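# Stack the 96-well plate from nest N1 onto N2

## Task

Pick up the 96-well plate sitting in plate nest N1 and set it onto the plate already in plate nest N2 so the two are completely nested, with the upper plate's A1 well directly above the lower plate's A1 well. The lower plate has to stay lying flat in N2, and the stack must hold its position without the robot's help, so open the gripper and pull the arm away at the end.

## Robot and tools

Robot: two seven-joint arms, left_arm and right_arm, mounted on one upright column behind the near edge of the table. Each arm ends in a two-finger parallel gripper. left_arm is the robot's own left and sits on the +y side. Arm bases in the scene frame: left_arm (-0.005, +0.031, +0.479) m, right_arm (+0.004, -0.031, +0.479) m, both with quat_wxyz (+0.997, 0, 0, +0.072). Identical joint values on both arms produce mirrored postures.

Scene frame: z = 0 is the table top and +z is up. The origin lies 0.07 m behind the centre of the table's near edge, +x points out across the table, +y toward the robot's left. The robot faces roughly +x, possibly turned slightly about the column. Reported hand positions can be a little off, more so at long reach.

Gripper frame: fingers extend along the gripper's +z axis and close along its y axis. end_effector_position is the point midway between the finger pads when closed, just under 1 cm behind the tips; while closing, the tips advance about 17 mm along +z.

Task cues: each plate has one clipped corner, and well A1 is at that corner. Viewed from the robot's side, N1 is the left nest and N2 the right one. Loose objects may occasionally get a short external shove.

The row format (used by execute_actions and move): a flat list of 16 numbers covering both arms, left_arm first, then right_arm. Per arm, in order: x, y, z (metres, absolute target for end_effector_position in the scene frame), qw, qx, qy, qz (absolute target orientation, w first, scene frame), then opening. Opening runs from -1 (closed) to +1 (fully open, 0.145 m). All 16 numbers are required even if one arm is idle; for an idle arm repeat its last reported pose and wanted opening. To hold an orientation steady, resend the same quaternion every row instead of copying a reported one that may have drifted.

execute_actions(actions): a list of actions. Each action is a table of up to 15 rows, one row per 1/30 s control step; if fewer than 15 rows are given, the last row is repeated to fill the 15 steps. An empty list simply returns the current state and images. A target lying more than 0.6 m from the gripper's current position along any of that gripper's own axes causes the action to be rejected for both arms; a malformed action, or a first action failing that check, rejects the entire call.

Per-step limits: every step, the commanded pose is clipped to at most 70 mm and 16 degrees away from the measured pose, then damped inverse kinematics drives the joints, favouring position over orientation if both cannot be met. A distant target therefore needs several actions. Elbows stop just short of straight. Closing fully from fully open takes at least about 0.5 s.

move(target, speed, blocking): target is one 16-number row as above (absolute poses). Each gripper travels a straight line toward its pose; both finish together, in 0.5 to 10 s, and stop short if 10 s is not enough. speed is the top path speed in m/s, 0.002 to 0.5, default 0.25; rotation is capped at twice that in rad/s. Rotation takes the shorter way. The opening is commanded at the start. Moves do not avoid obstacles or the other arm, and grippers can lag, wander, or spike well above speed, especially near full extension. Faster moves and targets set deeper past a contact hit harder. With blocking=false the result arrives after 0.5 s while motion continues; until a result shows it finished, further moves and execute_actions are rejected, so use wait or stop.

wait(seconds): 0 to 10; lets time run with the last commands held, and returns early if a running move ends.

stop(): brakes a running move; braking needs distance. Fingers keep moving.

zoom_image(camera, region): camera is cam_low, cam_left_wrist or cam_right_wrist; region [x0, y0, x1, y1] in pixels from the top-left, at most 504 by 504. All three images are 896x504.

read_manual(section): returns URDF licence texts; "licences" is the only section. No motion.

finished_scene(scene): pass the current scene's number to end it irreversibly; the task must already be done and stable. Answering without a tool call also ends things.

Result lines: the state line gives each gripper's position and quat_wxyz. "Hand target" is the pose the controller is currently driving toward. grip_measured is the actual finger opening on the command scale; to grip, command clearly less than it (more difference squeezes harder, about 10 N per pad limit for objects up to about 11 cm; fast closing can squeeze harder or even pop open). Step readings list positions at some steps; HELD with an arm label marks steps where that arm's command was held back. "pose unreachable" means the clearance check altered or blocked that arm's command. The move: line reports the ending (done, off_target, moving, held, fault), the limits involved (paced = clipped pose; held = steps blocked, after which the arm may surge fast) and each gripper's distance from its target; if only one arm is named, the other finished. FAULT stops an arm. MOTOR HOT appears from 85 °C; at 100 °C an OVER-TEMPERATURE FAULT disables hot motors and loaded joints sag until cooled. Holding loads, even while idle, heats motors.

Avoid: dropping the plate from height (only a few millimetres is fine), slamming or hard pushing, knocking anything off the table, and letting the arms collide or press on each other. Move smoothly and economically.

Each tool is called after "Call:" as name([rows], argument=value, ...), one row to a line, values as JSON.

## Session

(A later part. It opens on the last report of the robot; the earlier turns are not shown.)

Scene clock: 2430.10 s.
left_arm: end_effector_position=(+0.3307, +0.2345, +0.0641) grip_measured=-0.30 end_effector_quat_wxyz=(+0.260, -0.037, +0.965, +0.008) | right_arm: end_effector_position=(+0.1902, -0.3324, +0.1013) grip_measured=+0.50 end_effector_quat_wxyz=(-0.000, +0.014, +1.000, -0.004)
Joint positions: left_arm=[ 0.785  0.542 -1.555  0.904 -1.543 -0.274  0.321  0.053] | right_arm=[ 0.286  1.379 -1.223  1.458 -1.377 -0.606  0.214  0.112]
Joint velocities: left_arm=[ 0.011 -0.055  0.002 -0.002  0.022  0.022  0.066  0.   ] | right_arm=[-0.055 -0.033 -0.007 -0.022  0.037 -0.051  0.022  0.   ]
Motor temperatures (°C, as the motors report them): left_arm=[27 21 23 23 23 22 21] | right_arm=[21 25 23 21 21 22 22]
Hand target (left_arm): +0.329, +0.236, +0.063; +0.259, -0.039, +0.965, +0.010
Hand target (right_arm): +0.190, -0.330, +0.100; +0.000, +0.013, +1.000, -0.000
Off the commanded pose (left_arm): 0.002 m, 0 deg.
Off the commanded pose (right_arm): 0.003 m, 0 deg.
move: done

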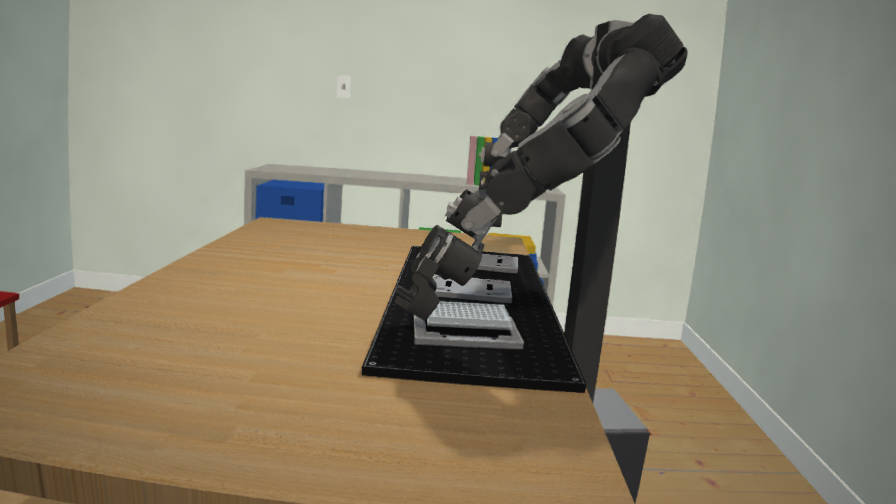

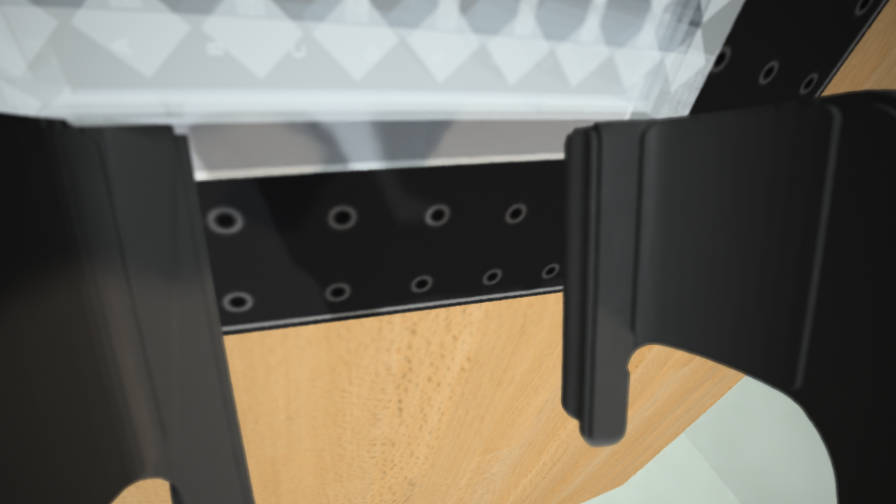

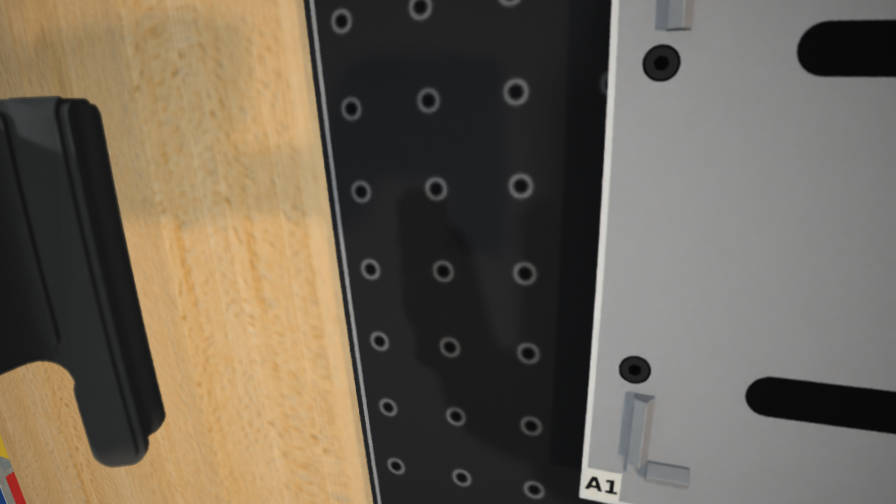

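Call:
move(target=[0.337,0.2362,0.064,0.2586,-0.0386,0.9651,0.0104,-0.3,0.19,-0.33,0.10,0,0.0131,0.9999,0,0.5], speed=0.01)

Call:
zoom_image(camera="cam_low", region=[415,305,475,345])

Call:
zoom_image(camera="cam_low", region=[470,305,530,345])

Scene clock: 2550.97 s.
left_arm: end_effector_position=(+0.3356, +0.2372, +0.0629) grip_measured=-0.30 end_effector_quat_wxyz=(+0.258, -0.040, +0.965, +0.013) | right_arm: end_effector_position=(+0.1902, -0.3324, +0.1013) grip_measured=+0.50 end_effector_quat_wxyz=(-0.000, +0.014, +1.000, -0.004)
Joint positions: left_arm=[ 0.795  0.516 -1.555  0.853 -1.543 -0.286  0.308  0.053] | right_arm=[ 0.286  1.379 -1.223  1.458 -1.377 -0.606  0.214  0.112]
Joint velocities: left_arm=[-0.055  0.011 -0.002  0.002  0.007 -0.095  0.022 -0.   ] | right_arm=[-0.011 -0.011  0.007  0.007 -0.037  0.022 -0.007  0.   ]
Motor temperatures (°C, as the motors report them): left_arm=[27 21 23 23 23 22 21] | right_arm=[21 25 23 21 21 22 22]
Hand target (left_arm): +0.337, +0.236, +0.064; +0.258, -0.038, +0.965, +0.011
Hand target (right_arm): +0.190, -0.330, +0.100; +0.000, +0.013, +1.000, -0.000
Off the commanded pose (left_arm): 0.002 m, 0 deg.
Off the commanded pose (right_arm): 0.003 m, 0 deg.
move: done

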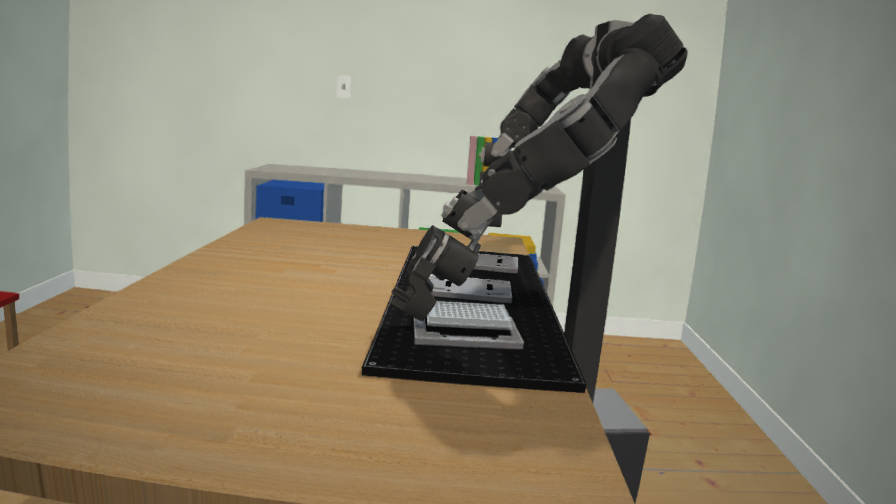

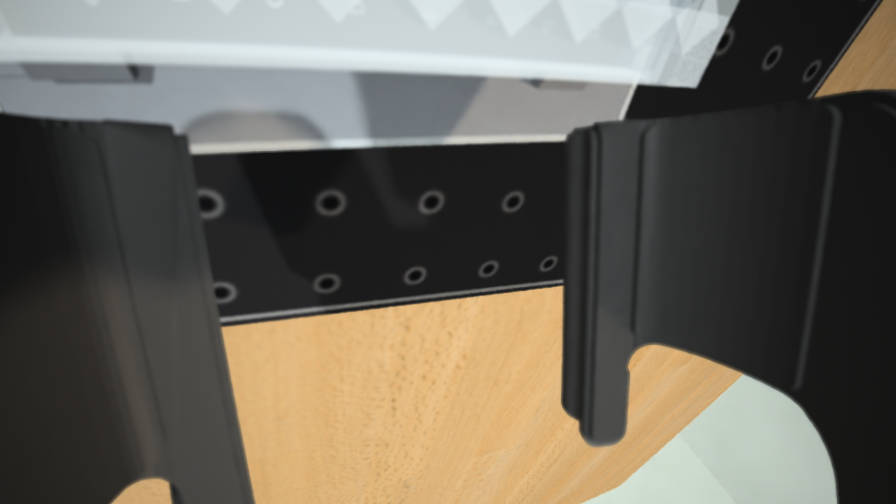

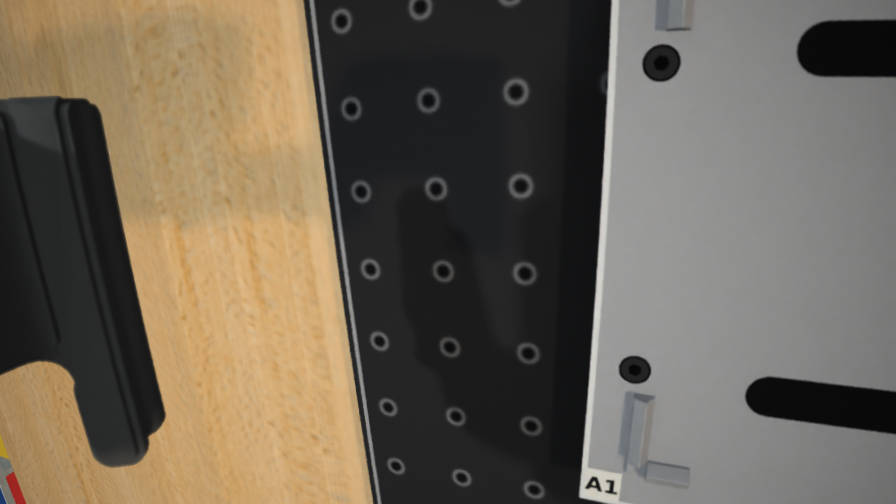

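Region (415, 305, 475, 345) of cam_low's 896x504 image, scaled by 8.400, with more detail than that image has.

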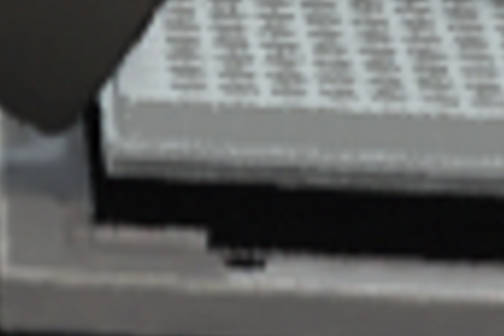

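Region (470, 305, 530, 345) of cam_low's 896x504 image, scaled by 8.400, with more detail than that image has.

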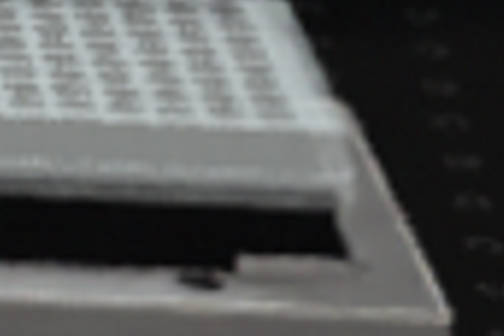

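Call:
move(target=[0.335,0.236,0.095,0.2586,-0.0386,0.9651,0.0104,-0.65,0.19,-0.33,0.10,0,0.0131,0.9999,0,0.5], speed=0.05)

Call:
move(target=[0.215,0.2275,0.075,0.0,-0.040,0.9992,0.0,-0.65,0.19,-0.33,0.10,0,0.0131,0.9999,0,0.5], speed=0.08)

Scene clock: 2646.10 s.
left_arm: end_effector_position=(+0.3346, +0.2354, +0.0947) grip_measured=-0.65 end_effector_quat_wxyz=(+0.260, -0.038, +0.965, +0.008) | right_arm: end_effector_position=(+0.1902, -0.3324, +0.1013) grip_measured=+0.50 end_effector_quat_wxyz=(-0.000, +0.014, +1.000, -0.004)
Joint positions: left_arm=[ 0.848  0.631 -1.55   1.075 -1.492 -0.333  0.413  0.027] | right_arm=[ 0.286  1.379 -1.223  1.458 -1.377 -0.606  0.214  0.112]
Joint velocities: left_arm=[-0.033 -0.011  0.017  0.007  0.139 -0.007 -0.007  0.   ] | right_arm=[ 0.033 -0.055 -0.017  0.002  0.007 -0.051 -0.007 -0.   ]
Motor temperatures (°C, as the motors report them): left_arm=[29 21 23 23 23 21 21] | right_arm=[21 25 23 21 21 22 22]
Hand target (left_arm): +0.335, +0.236, +0.096; +0.260, -0.039, +0.965, +0.011
Hand target (right_arm): +0.190, -0.330, +0.100; +0.000, +0.013, +1.000, -0.000
Off the commanded pose (left_arm): 0.001 m, 0 deg.
Off the commanded pose (right_arm): 0.003 m, 0 deg.
move: done

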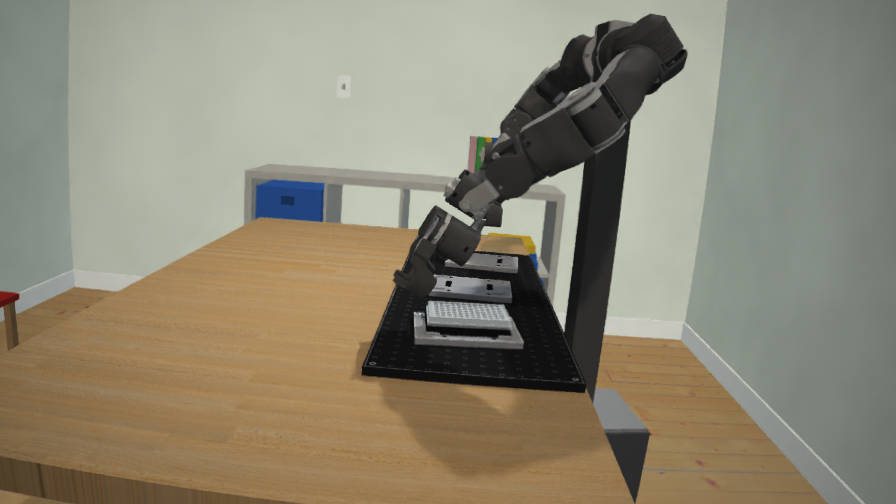

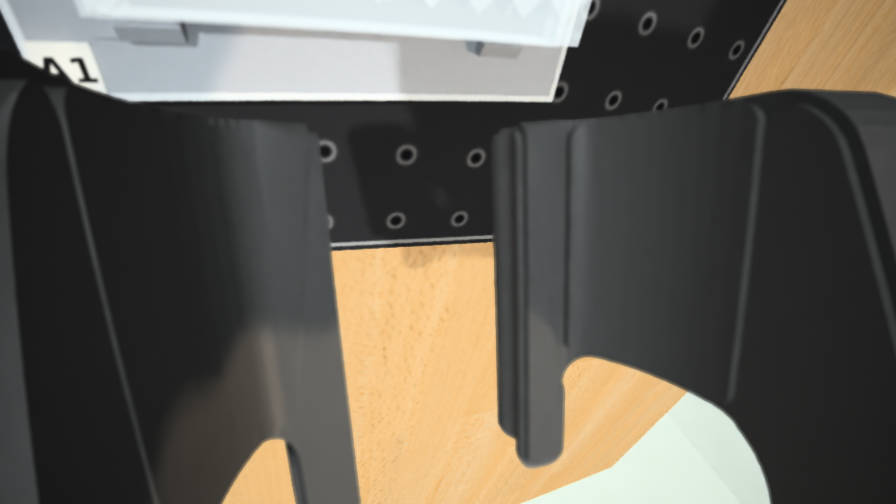

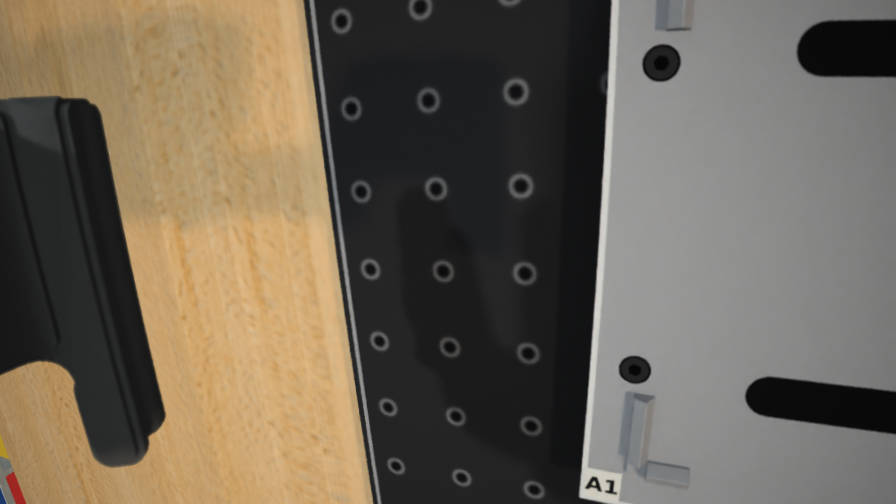

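Scene clock: 2649.63 s.
left_arm: end_effector_position=(+0.2182, +0.2277, +0.0739) grip_measured=-0.65 end_effector_quat_wxyz=(+0.004, -0.044, +0.999, -0.002) | right_arm: end_effector_position=(+0.1902, -0.3324, +0.1013) grip_measured=+0.50 end_effector_quat_wxyz=(-0.000, +0.014, +1.000, -0.004)
Joint positions: left_arm=[ 0.785  0.761 -1.555  1.299 -1.16  -0.696  0.665  0.027] | right_arm=[ 0.286  1.379 -1.223  1.458 -1.377 -0.606  0.214  0.112]
Joint velocities: left_arm=[-0.011  0.011  0.002  0.002  0.007 -0.051  0.066 -0.   ] | right_arm=[ 0.055  0.055 -0.012  0.007  0.051 -0.007  0.007 -0.   ]
Motor temperatures (°C, as the motors report them): left_arm=[28 21 23 23 23 21 21] | right_arm=[21 25 23 21 21 22 22]
Hand target (left_arm): +0.216, +0.229, +0.073; +0.000, -0.042, +0.999, +0.001
Hand target (right_arm): +0.190, -0.330, +0.100; +0.000, +0.013, +1.000, -0.000
Off the commanded pose (left_arm): 0.003 m, 1 deg.
Off the commanded pose (right_arm): 0.003 m, 0 deg.
move: done

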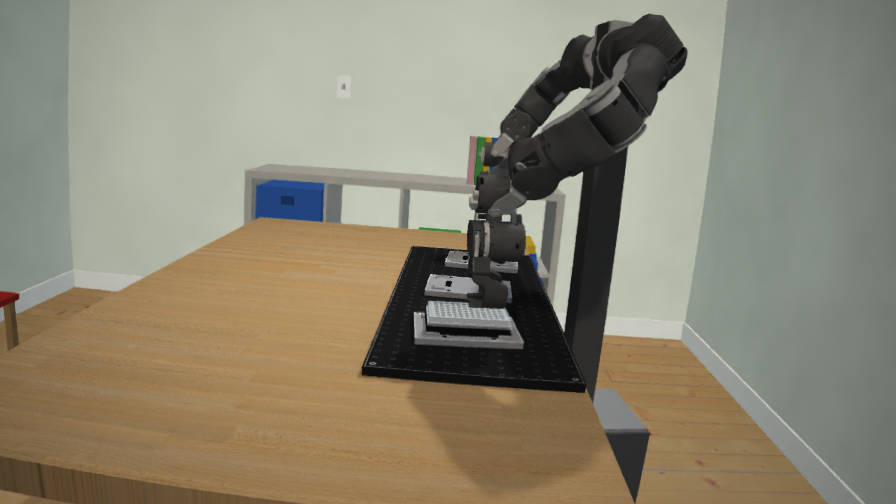

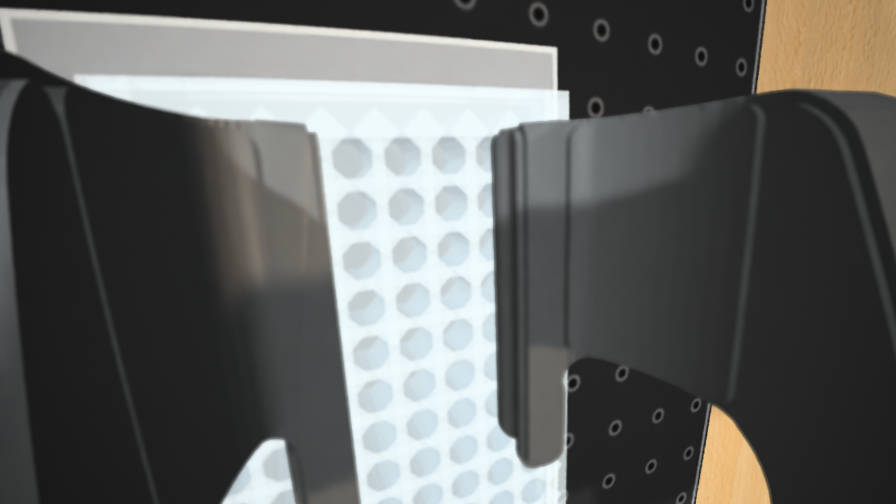

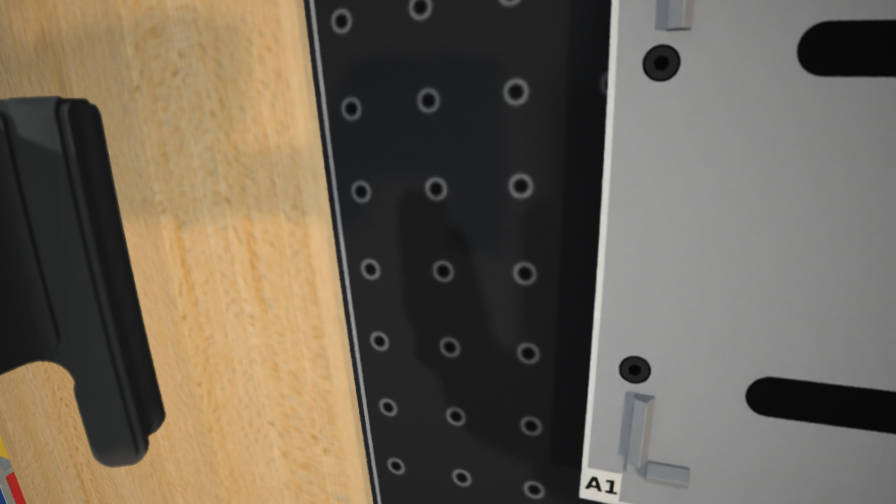

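Call:
move(target=[0.215,0.2275,0.060,0.0,-0.040,0.9992,0.0,-0.65,0.19,-0.33,0.10,0,0.0131,0.9999,0,0.5], speed=0.012)

Call:
move(target=[0.215,0.2275,0.056,0.0,-0.040,0.9992,0.0,-0.65,0.19,-0.33,0.10,0,0.0131,0.9999,0,0.5], speed=0.003)

Scene clock: 2673.27 s.
left_arm: end_effector_position=(+0.2165, +0.2283, +0.0622) grip_measured=-0.65 end_effector_quat_wxyz=(+0.000, -0.041, +0.999, +0.000) | right_arm: end_effector_position=(+0.1902, -0.3324, +0.1013) grip_measured=+0.50 end_effector_quat_wxyz=(-0.000, +0.014, +1.000, -0.004)
Joint positions: left_arm=[ 0.761  0.728 -1.555  1.237 -1.202 -0.697  0.624  0.026] | right_arm=[ 0.286  1.379 -1.223  1.458 -1.377 -0.606  0.214  0.112]
Joint velocities: left_arm=[ 0.055 -0.077 -0.007  0.002  0.007 -0.022 -0.007 -0.   ] | right_arm=[-0.099  0.011  0.002 -0.007 -0.007  0.051 -0.095  0.   ]
Motor temperatures (°C, as the motors report them): left_arm=[28 21 23 23 23 21 21] | right_arm=[21 25 23 21 21 22 22]
Hand target (left_arm): +0.215, +0.227, +0.060; -0.000, -0.040, +0.999, -0.000
Hand target (right_arm): +0.190, -0.330, +0.100; +0.000, +0.013, +1.000, -0.000
Off the commanded pose (left_arm): 0.003 m, 0 deg.
Off the commanded pose (right_arm): 0.003 m, 0 deg.
move: done

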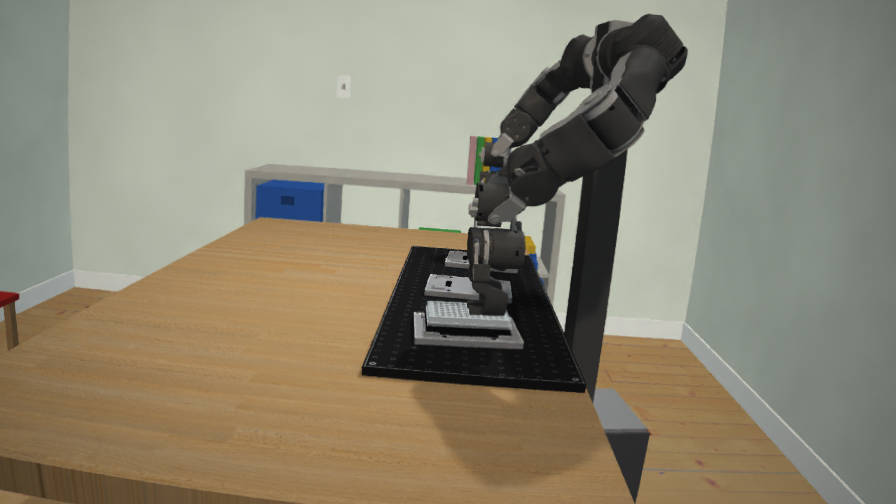

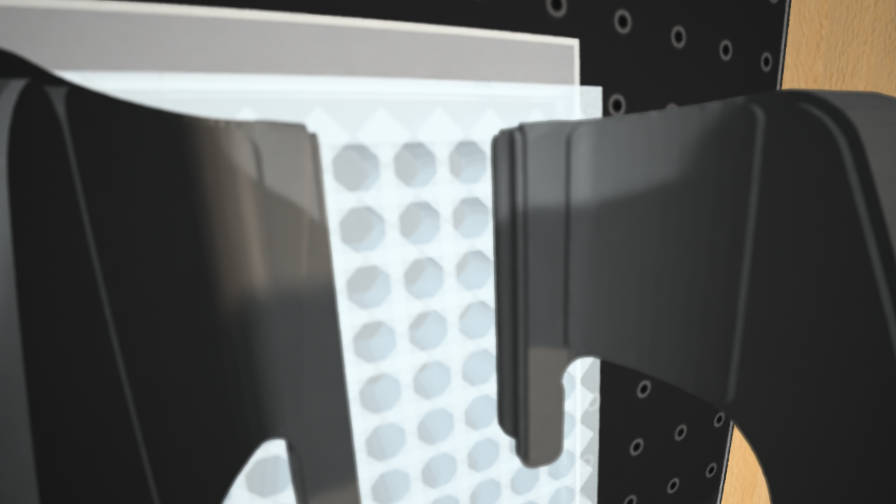

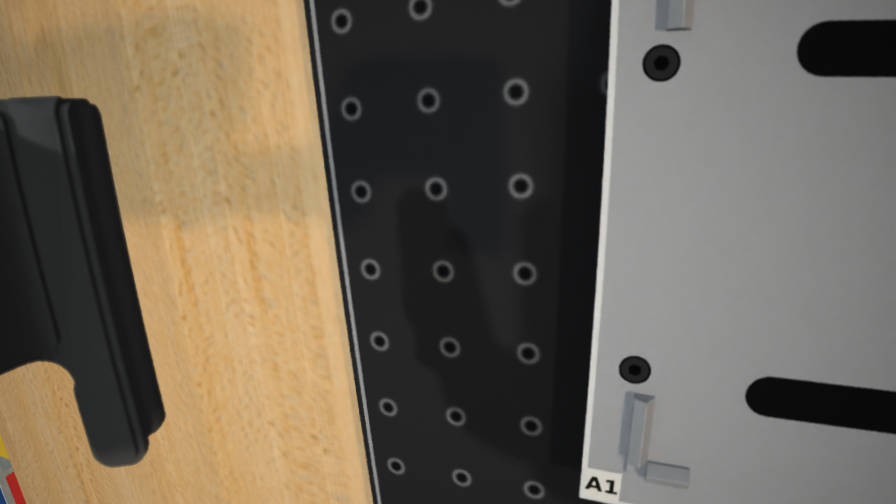

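Scene clock: 2675.63 s.
left_arm: end_effector_position=(+0.2168, +0.2285, +0.0620) grip_measured=-0.65 end_effector_quat_wxyz=(-0.005, -0.038, +0.999, -0.002) | right_arm: end_effector_position=(+0.1902, -0.3324, +0.1013) grip_measured=+0.50 end_effector_quat_wxyz=(-0.000, +0.014, +1.000, -0.004)
Joint positions: left_arm=[ 0.756  0.723 -1.54   1.224 -1.211 -0.721  0.616  0.026] | right_arm=[ 0.286  1.379 -1.223  1.458 -1.377 -0.606  0.214  0.112]
Joint velocities: left_arm=[-0.077 -0.033  0.027 -0.002 -0.051 -0.022  0.037 -0.   ] | right_arm=[ 0.033 -0.121 -0.007 -0.017 -0.022  0.066 -0.007 -0.   ]
Motor temperatures (°C, as the motors report them): left_arm=[27 21 23 23 23 21 21] | right_arm=[21 26 23 21 21 22 22]
Hand target (left_arm): +0.215, +0.227, +0.056; +0.000, -0.040, +0.999, -0.000
Hand target (right_arm): +0.190, -0.330, +0.100; +0.000, +0.013, +1.000, -0.000
Off the commanded pose (left_arm): 0.006 m, 1 deg.
Off the commanded pose (right_arm): 0.003 m, 0 deg.
move: off_target (left_arm)

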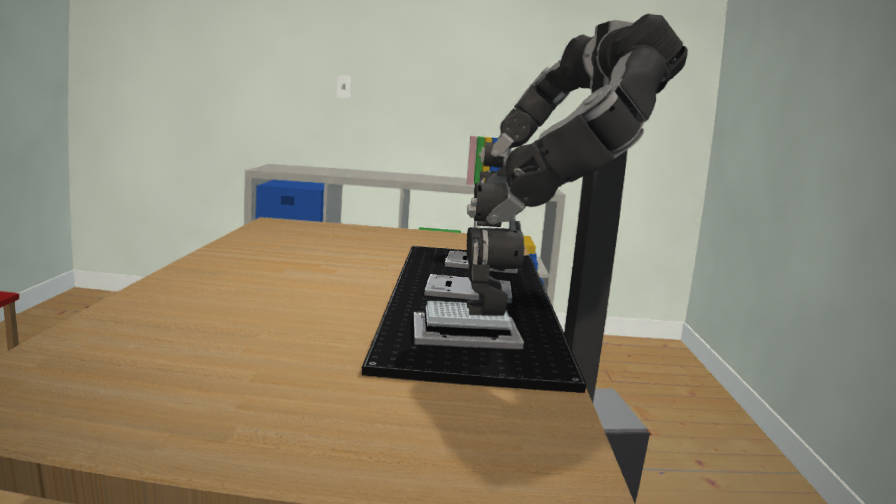

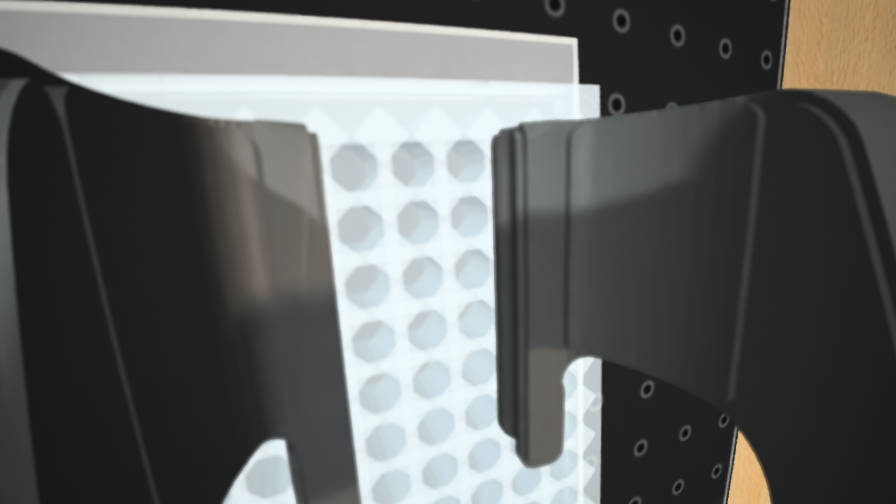

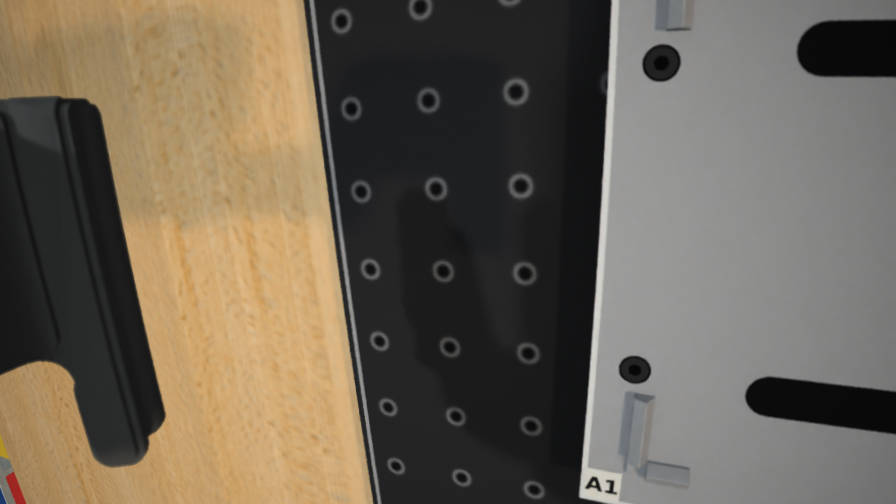

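Call:
move(target=[0.215,0.2275,0.058,0.0,-0.040,0.9992,0.0,-0.65,0.19,-0.33,0.10,0,0.0131,0.9999,0,0.5], speed=0.003)

Call:
zoom_image(camera="cam_low", region=[470,305,530,345])

Call:
zoom_image(camera="cam_low", region=[415,305,475,345])

Scene clock: 2689.97 s.
left_arm: end_effector_position=(+0.2173, +0.2287, +0.0622) grip_measured=-0.65 end_effector_quat_wxyz=(-0.002, -0.038, +0.999, -0.001) | right_arm: end_effector_position=(+0.1902, -0.3324, +0.1013) grip_measured=+0.50 end_effector_quat_wxyz=(-0.000, +0.014, +1.000, -0.004)
Joint positions: left_arm=[ 0.753  0.725 -1.535  1.227 -1.217 -0.717  0.616  0.026] | right_arm=[ 0.286  1.379 -1.223  1.458 -1.377 -0.606  0.214  0.112]
Joint velocities: left_arm=[-0.011 -0.011  0.002  0.002  0.051  0.022  0.051 -0.   ] | right_arm=[-0.055  0.033 -0.012  0.007  0.007 -0.051 -0.007 -0.   ]
Motor temperatures (°C, as the motors report them): left_arm=[27 21 22 23 23 22 21] | right_arm=[21 26 23 21 21 22 22]
Hand target (left_arm): +0.215, +0.228, +0.058; -0.000, -0.040, +0.999, -0.000
Hand target (right_arm): +0.190, -0.330, +0.100; +0.000, +0.013, +1.000, -0.000
Off the commanded pose (left_arm): 0.005 m, 0 deg.
Off the commanded pose (right_arm): 0.003 m, 0 deg.
move: off_target (left_arm)

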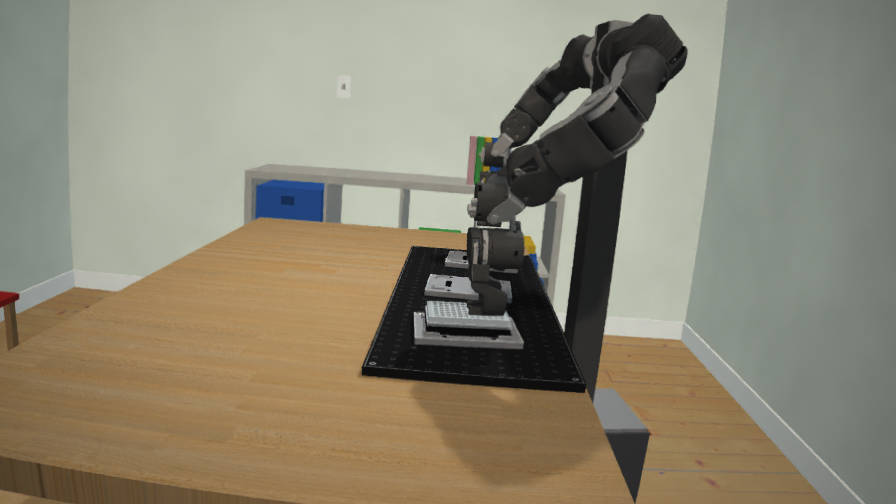

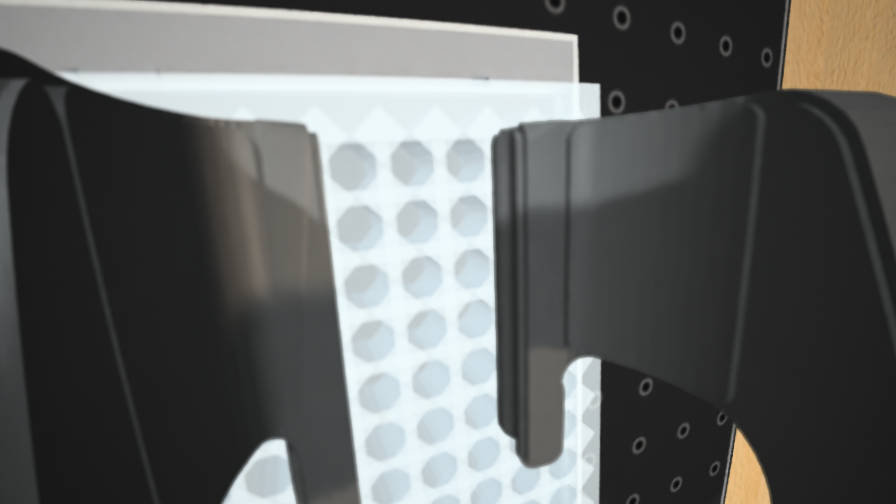

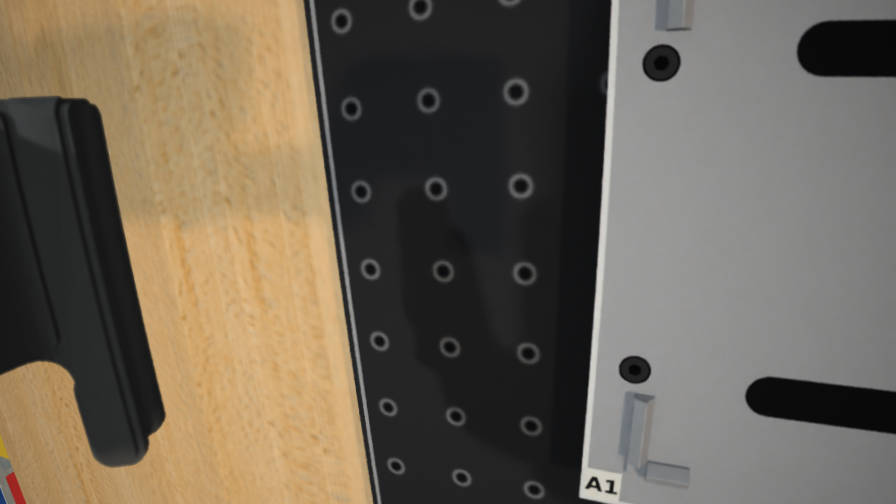

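Region (470, 305, 530, 345) of cam_low's 896x504 image, scaled by 8.400, with more detail than that image has.

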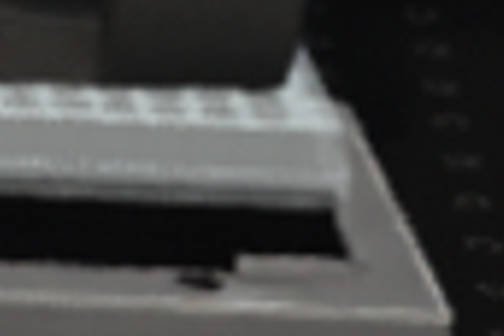

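Region (415, 305, 475, 345) of cam_low's 896x504 image, scaled by 8.400, with more detail than that image has.

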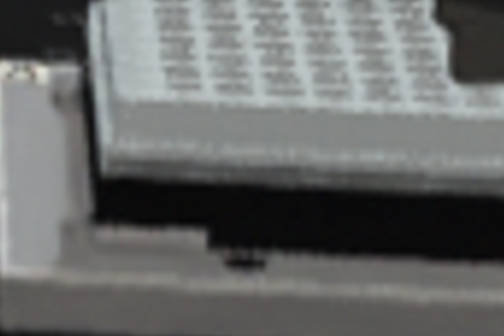

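Call:
move(target=[0.2148,0.2245,0.0585,0.0,-0.040,0.9992,0.0,-0.65,0.19,-0.33,0.10,0,0.0131,0.9999,0,0.5], speed=0.002)

Call:
zoom_image(camera="cam_low", region=[470,305,530,345])

Call:
zoom_image(camera="cam_low", region=[415,305,475,345])

Scene clock: 2711.77 s.
left_arm: end_effector_position=(+0.2174, +0.2283, +0.0622) grip_measured=-0.65 end_effector_quat_wxyz=(+0.001, -0.040, +0.999, +0.003) | right_arm: end_effector_position=(+0.1902, -0.3324, +0.1013) grip_measured=+0.50 end_effector_quat_wxyz=(-0.000, +0.014, +1.000, -0.004)
Joint positions: left_arm=[ 0.745  0.723 -1.524  1.234 -1.218 -0.712  0.635  0.026] | right_arm=[ 0.286  1.379 -1.223  1.458 -1.377 -0.606  0.214  0.112]
Joint velocities: left_arm=[-0.099  0.033 -0.022  0.002 -0.051 -0.081  0.066  0.   ] | right_arm=[-0.033  0.033 -0.017 -0.002  0.051 -0.022 -0.007  0.   ]
Motor temperatures (°C, as the motors report them): left_arm=[27 21 22 23 23 22 21] | right_arm=[21 26 23 21 21 22 22]
Hand target (left_arm): +0.215, +0.224, +0.059; -0.000, -0.040, +0.999, -0.000
Hand target (right_arm): +0.190, -0.330, +0.100; +0.000, +0.013, +1.000, -0.000
Off the commanded pose (left_arm): 0.006 m, 0 deg.
Off the commanded pose (right_arm): 0.003 m, 0 deg.
move: off_target (left_arm)

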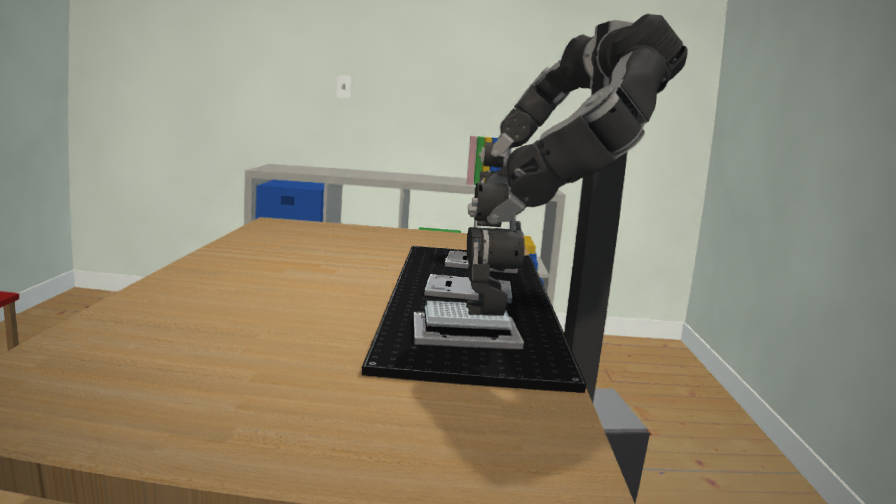

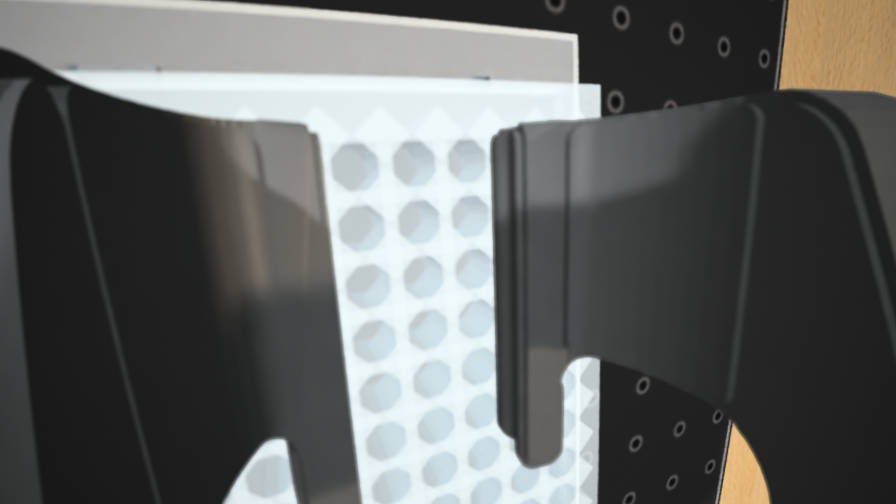

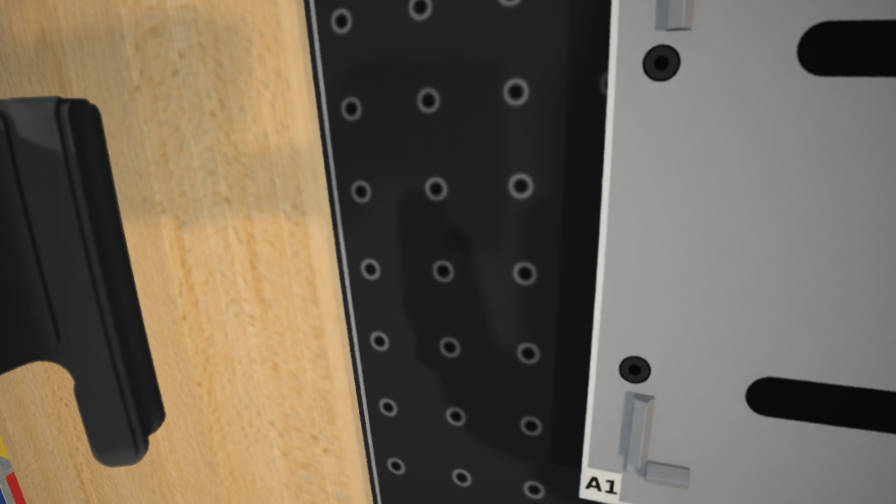

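Region (470, 305, 530, 345) of cam_low's 896x504 image, scaled by 8.400, with more detail than that image has.

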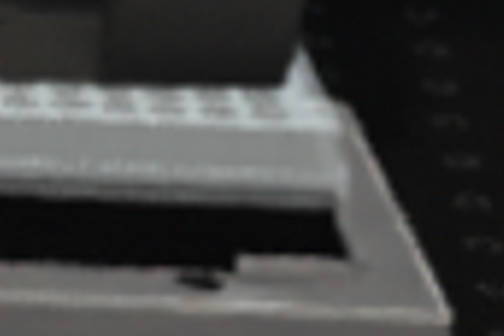

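Region (415, 305, 475, 345) of cam_low's 896x504 image, scaled by 8.400, with more detail than that image has.

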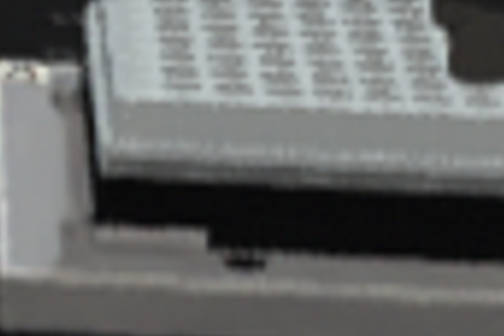

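Call:
move(target=[0.2148,0.2315,0.0585,0.0,-0.040,0.9992,0.0,-0.65,0.19,-0.33,0.10,0,0.0131,0.9999,0,0.5], speed=0.002)

Call:
zoom_image(camera="cam_low", region=[470,305,530,345])

Call:
zoom_image(camera="cam_low", region=[415,305,475,345])

Scene clock: 2752.77 s.
left_arm: end_effector_position=(+0.2177, +0.2289, +0.0621) grip_measured=-0.65 end_effector_quat_wxyz=(+0.000, -0.038, +0.999, -0.004) | right_arm: end_effector_position=(+0.1902, -0.3324, +0.1013) grip_measured=+0.50 end_effector_quat_wxyz=(-0.000, +0.014, +1.000, -0.004)
Joint positions: left_arm=[ 0.746  0.728 -1.524  1.227 -1.228 -0.719  0.606  0.026] | right_arm=[ 0.286  1.379 -1.223  1.458 -1.377 -0.606  0.214  0.112]
Joint velocities: left_arm=[ 0.011 -0.033 -0.002 -0.007  0.007 -0.051  0.051 -0.   ] | right_arm=[-0.033  0.033 -0.007 -0.002 -0.037 -0.051 -0.007  0.   ]
Motor temperatures (°C, as the motors report them): left_arm=[26 21 22 23 23 22 21] | right_arm=[21 26 23 21 21 22 22]
Hand target (left_arm): +0.215, +0.231, +0.058; -0.000, -0.040, +0.999, -0.000
Hand target (right_arm): +0.190, -0.330, +0.100; +0.000, +0.013, +1.000, -0.000
Off the commanded pose (left_arm): 0.005 m, 1 deg.
Off the commanded pose (right_arm): 0.003 m, 0 deg.
move: off_target (left_arm)

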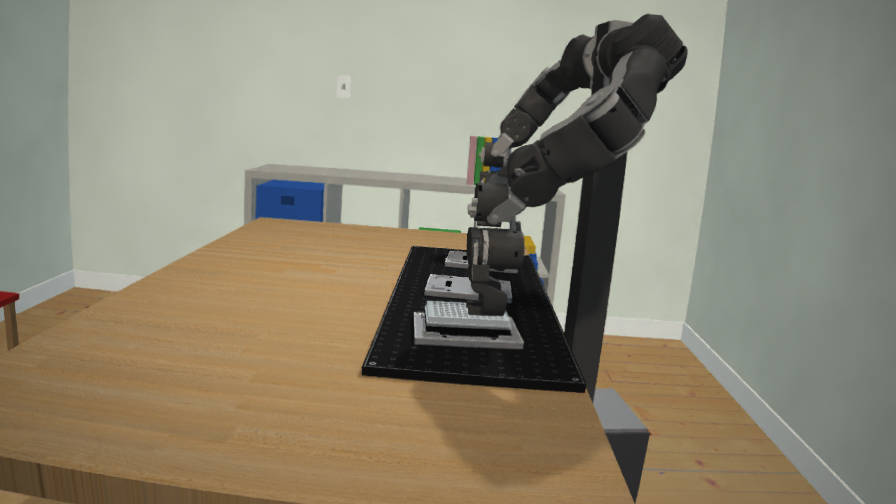

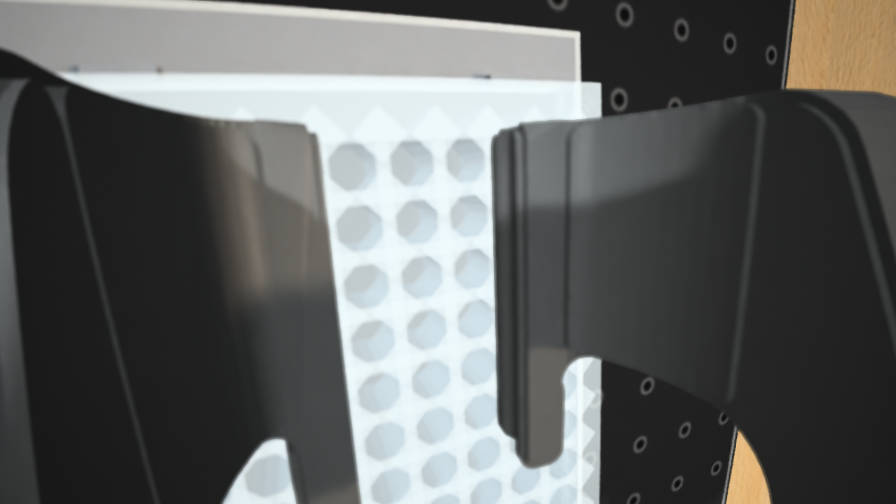

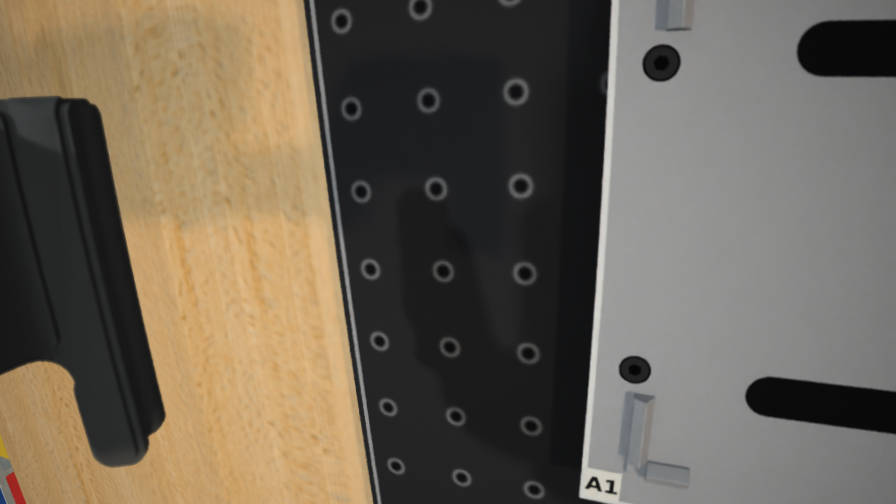

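Region (470, 305, 530, 345) of cam_low's 896x504 image, scaled by 8.400, with more detail than that image has.

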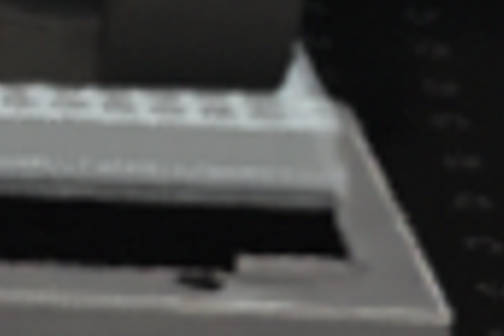

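Region (415, 305, 475, 345) of cam_low's 896x504 image, scaled by 8.400, with more detail than that image has.

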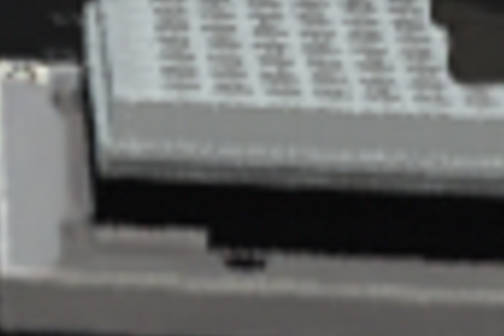

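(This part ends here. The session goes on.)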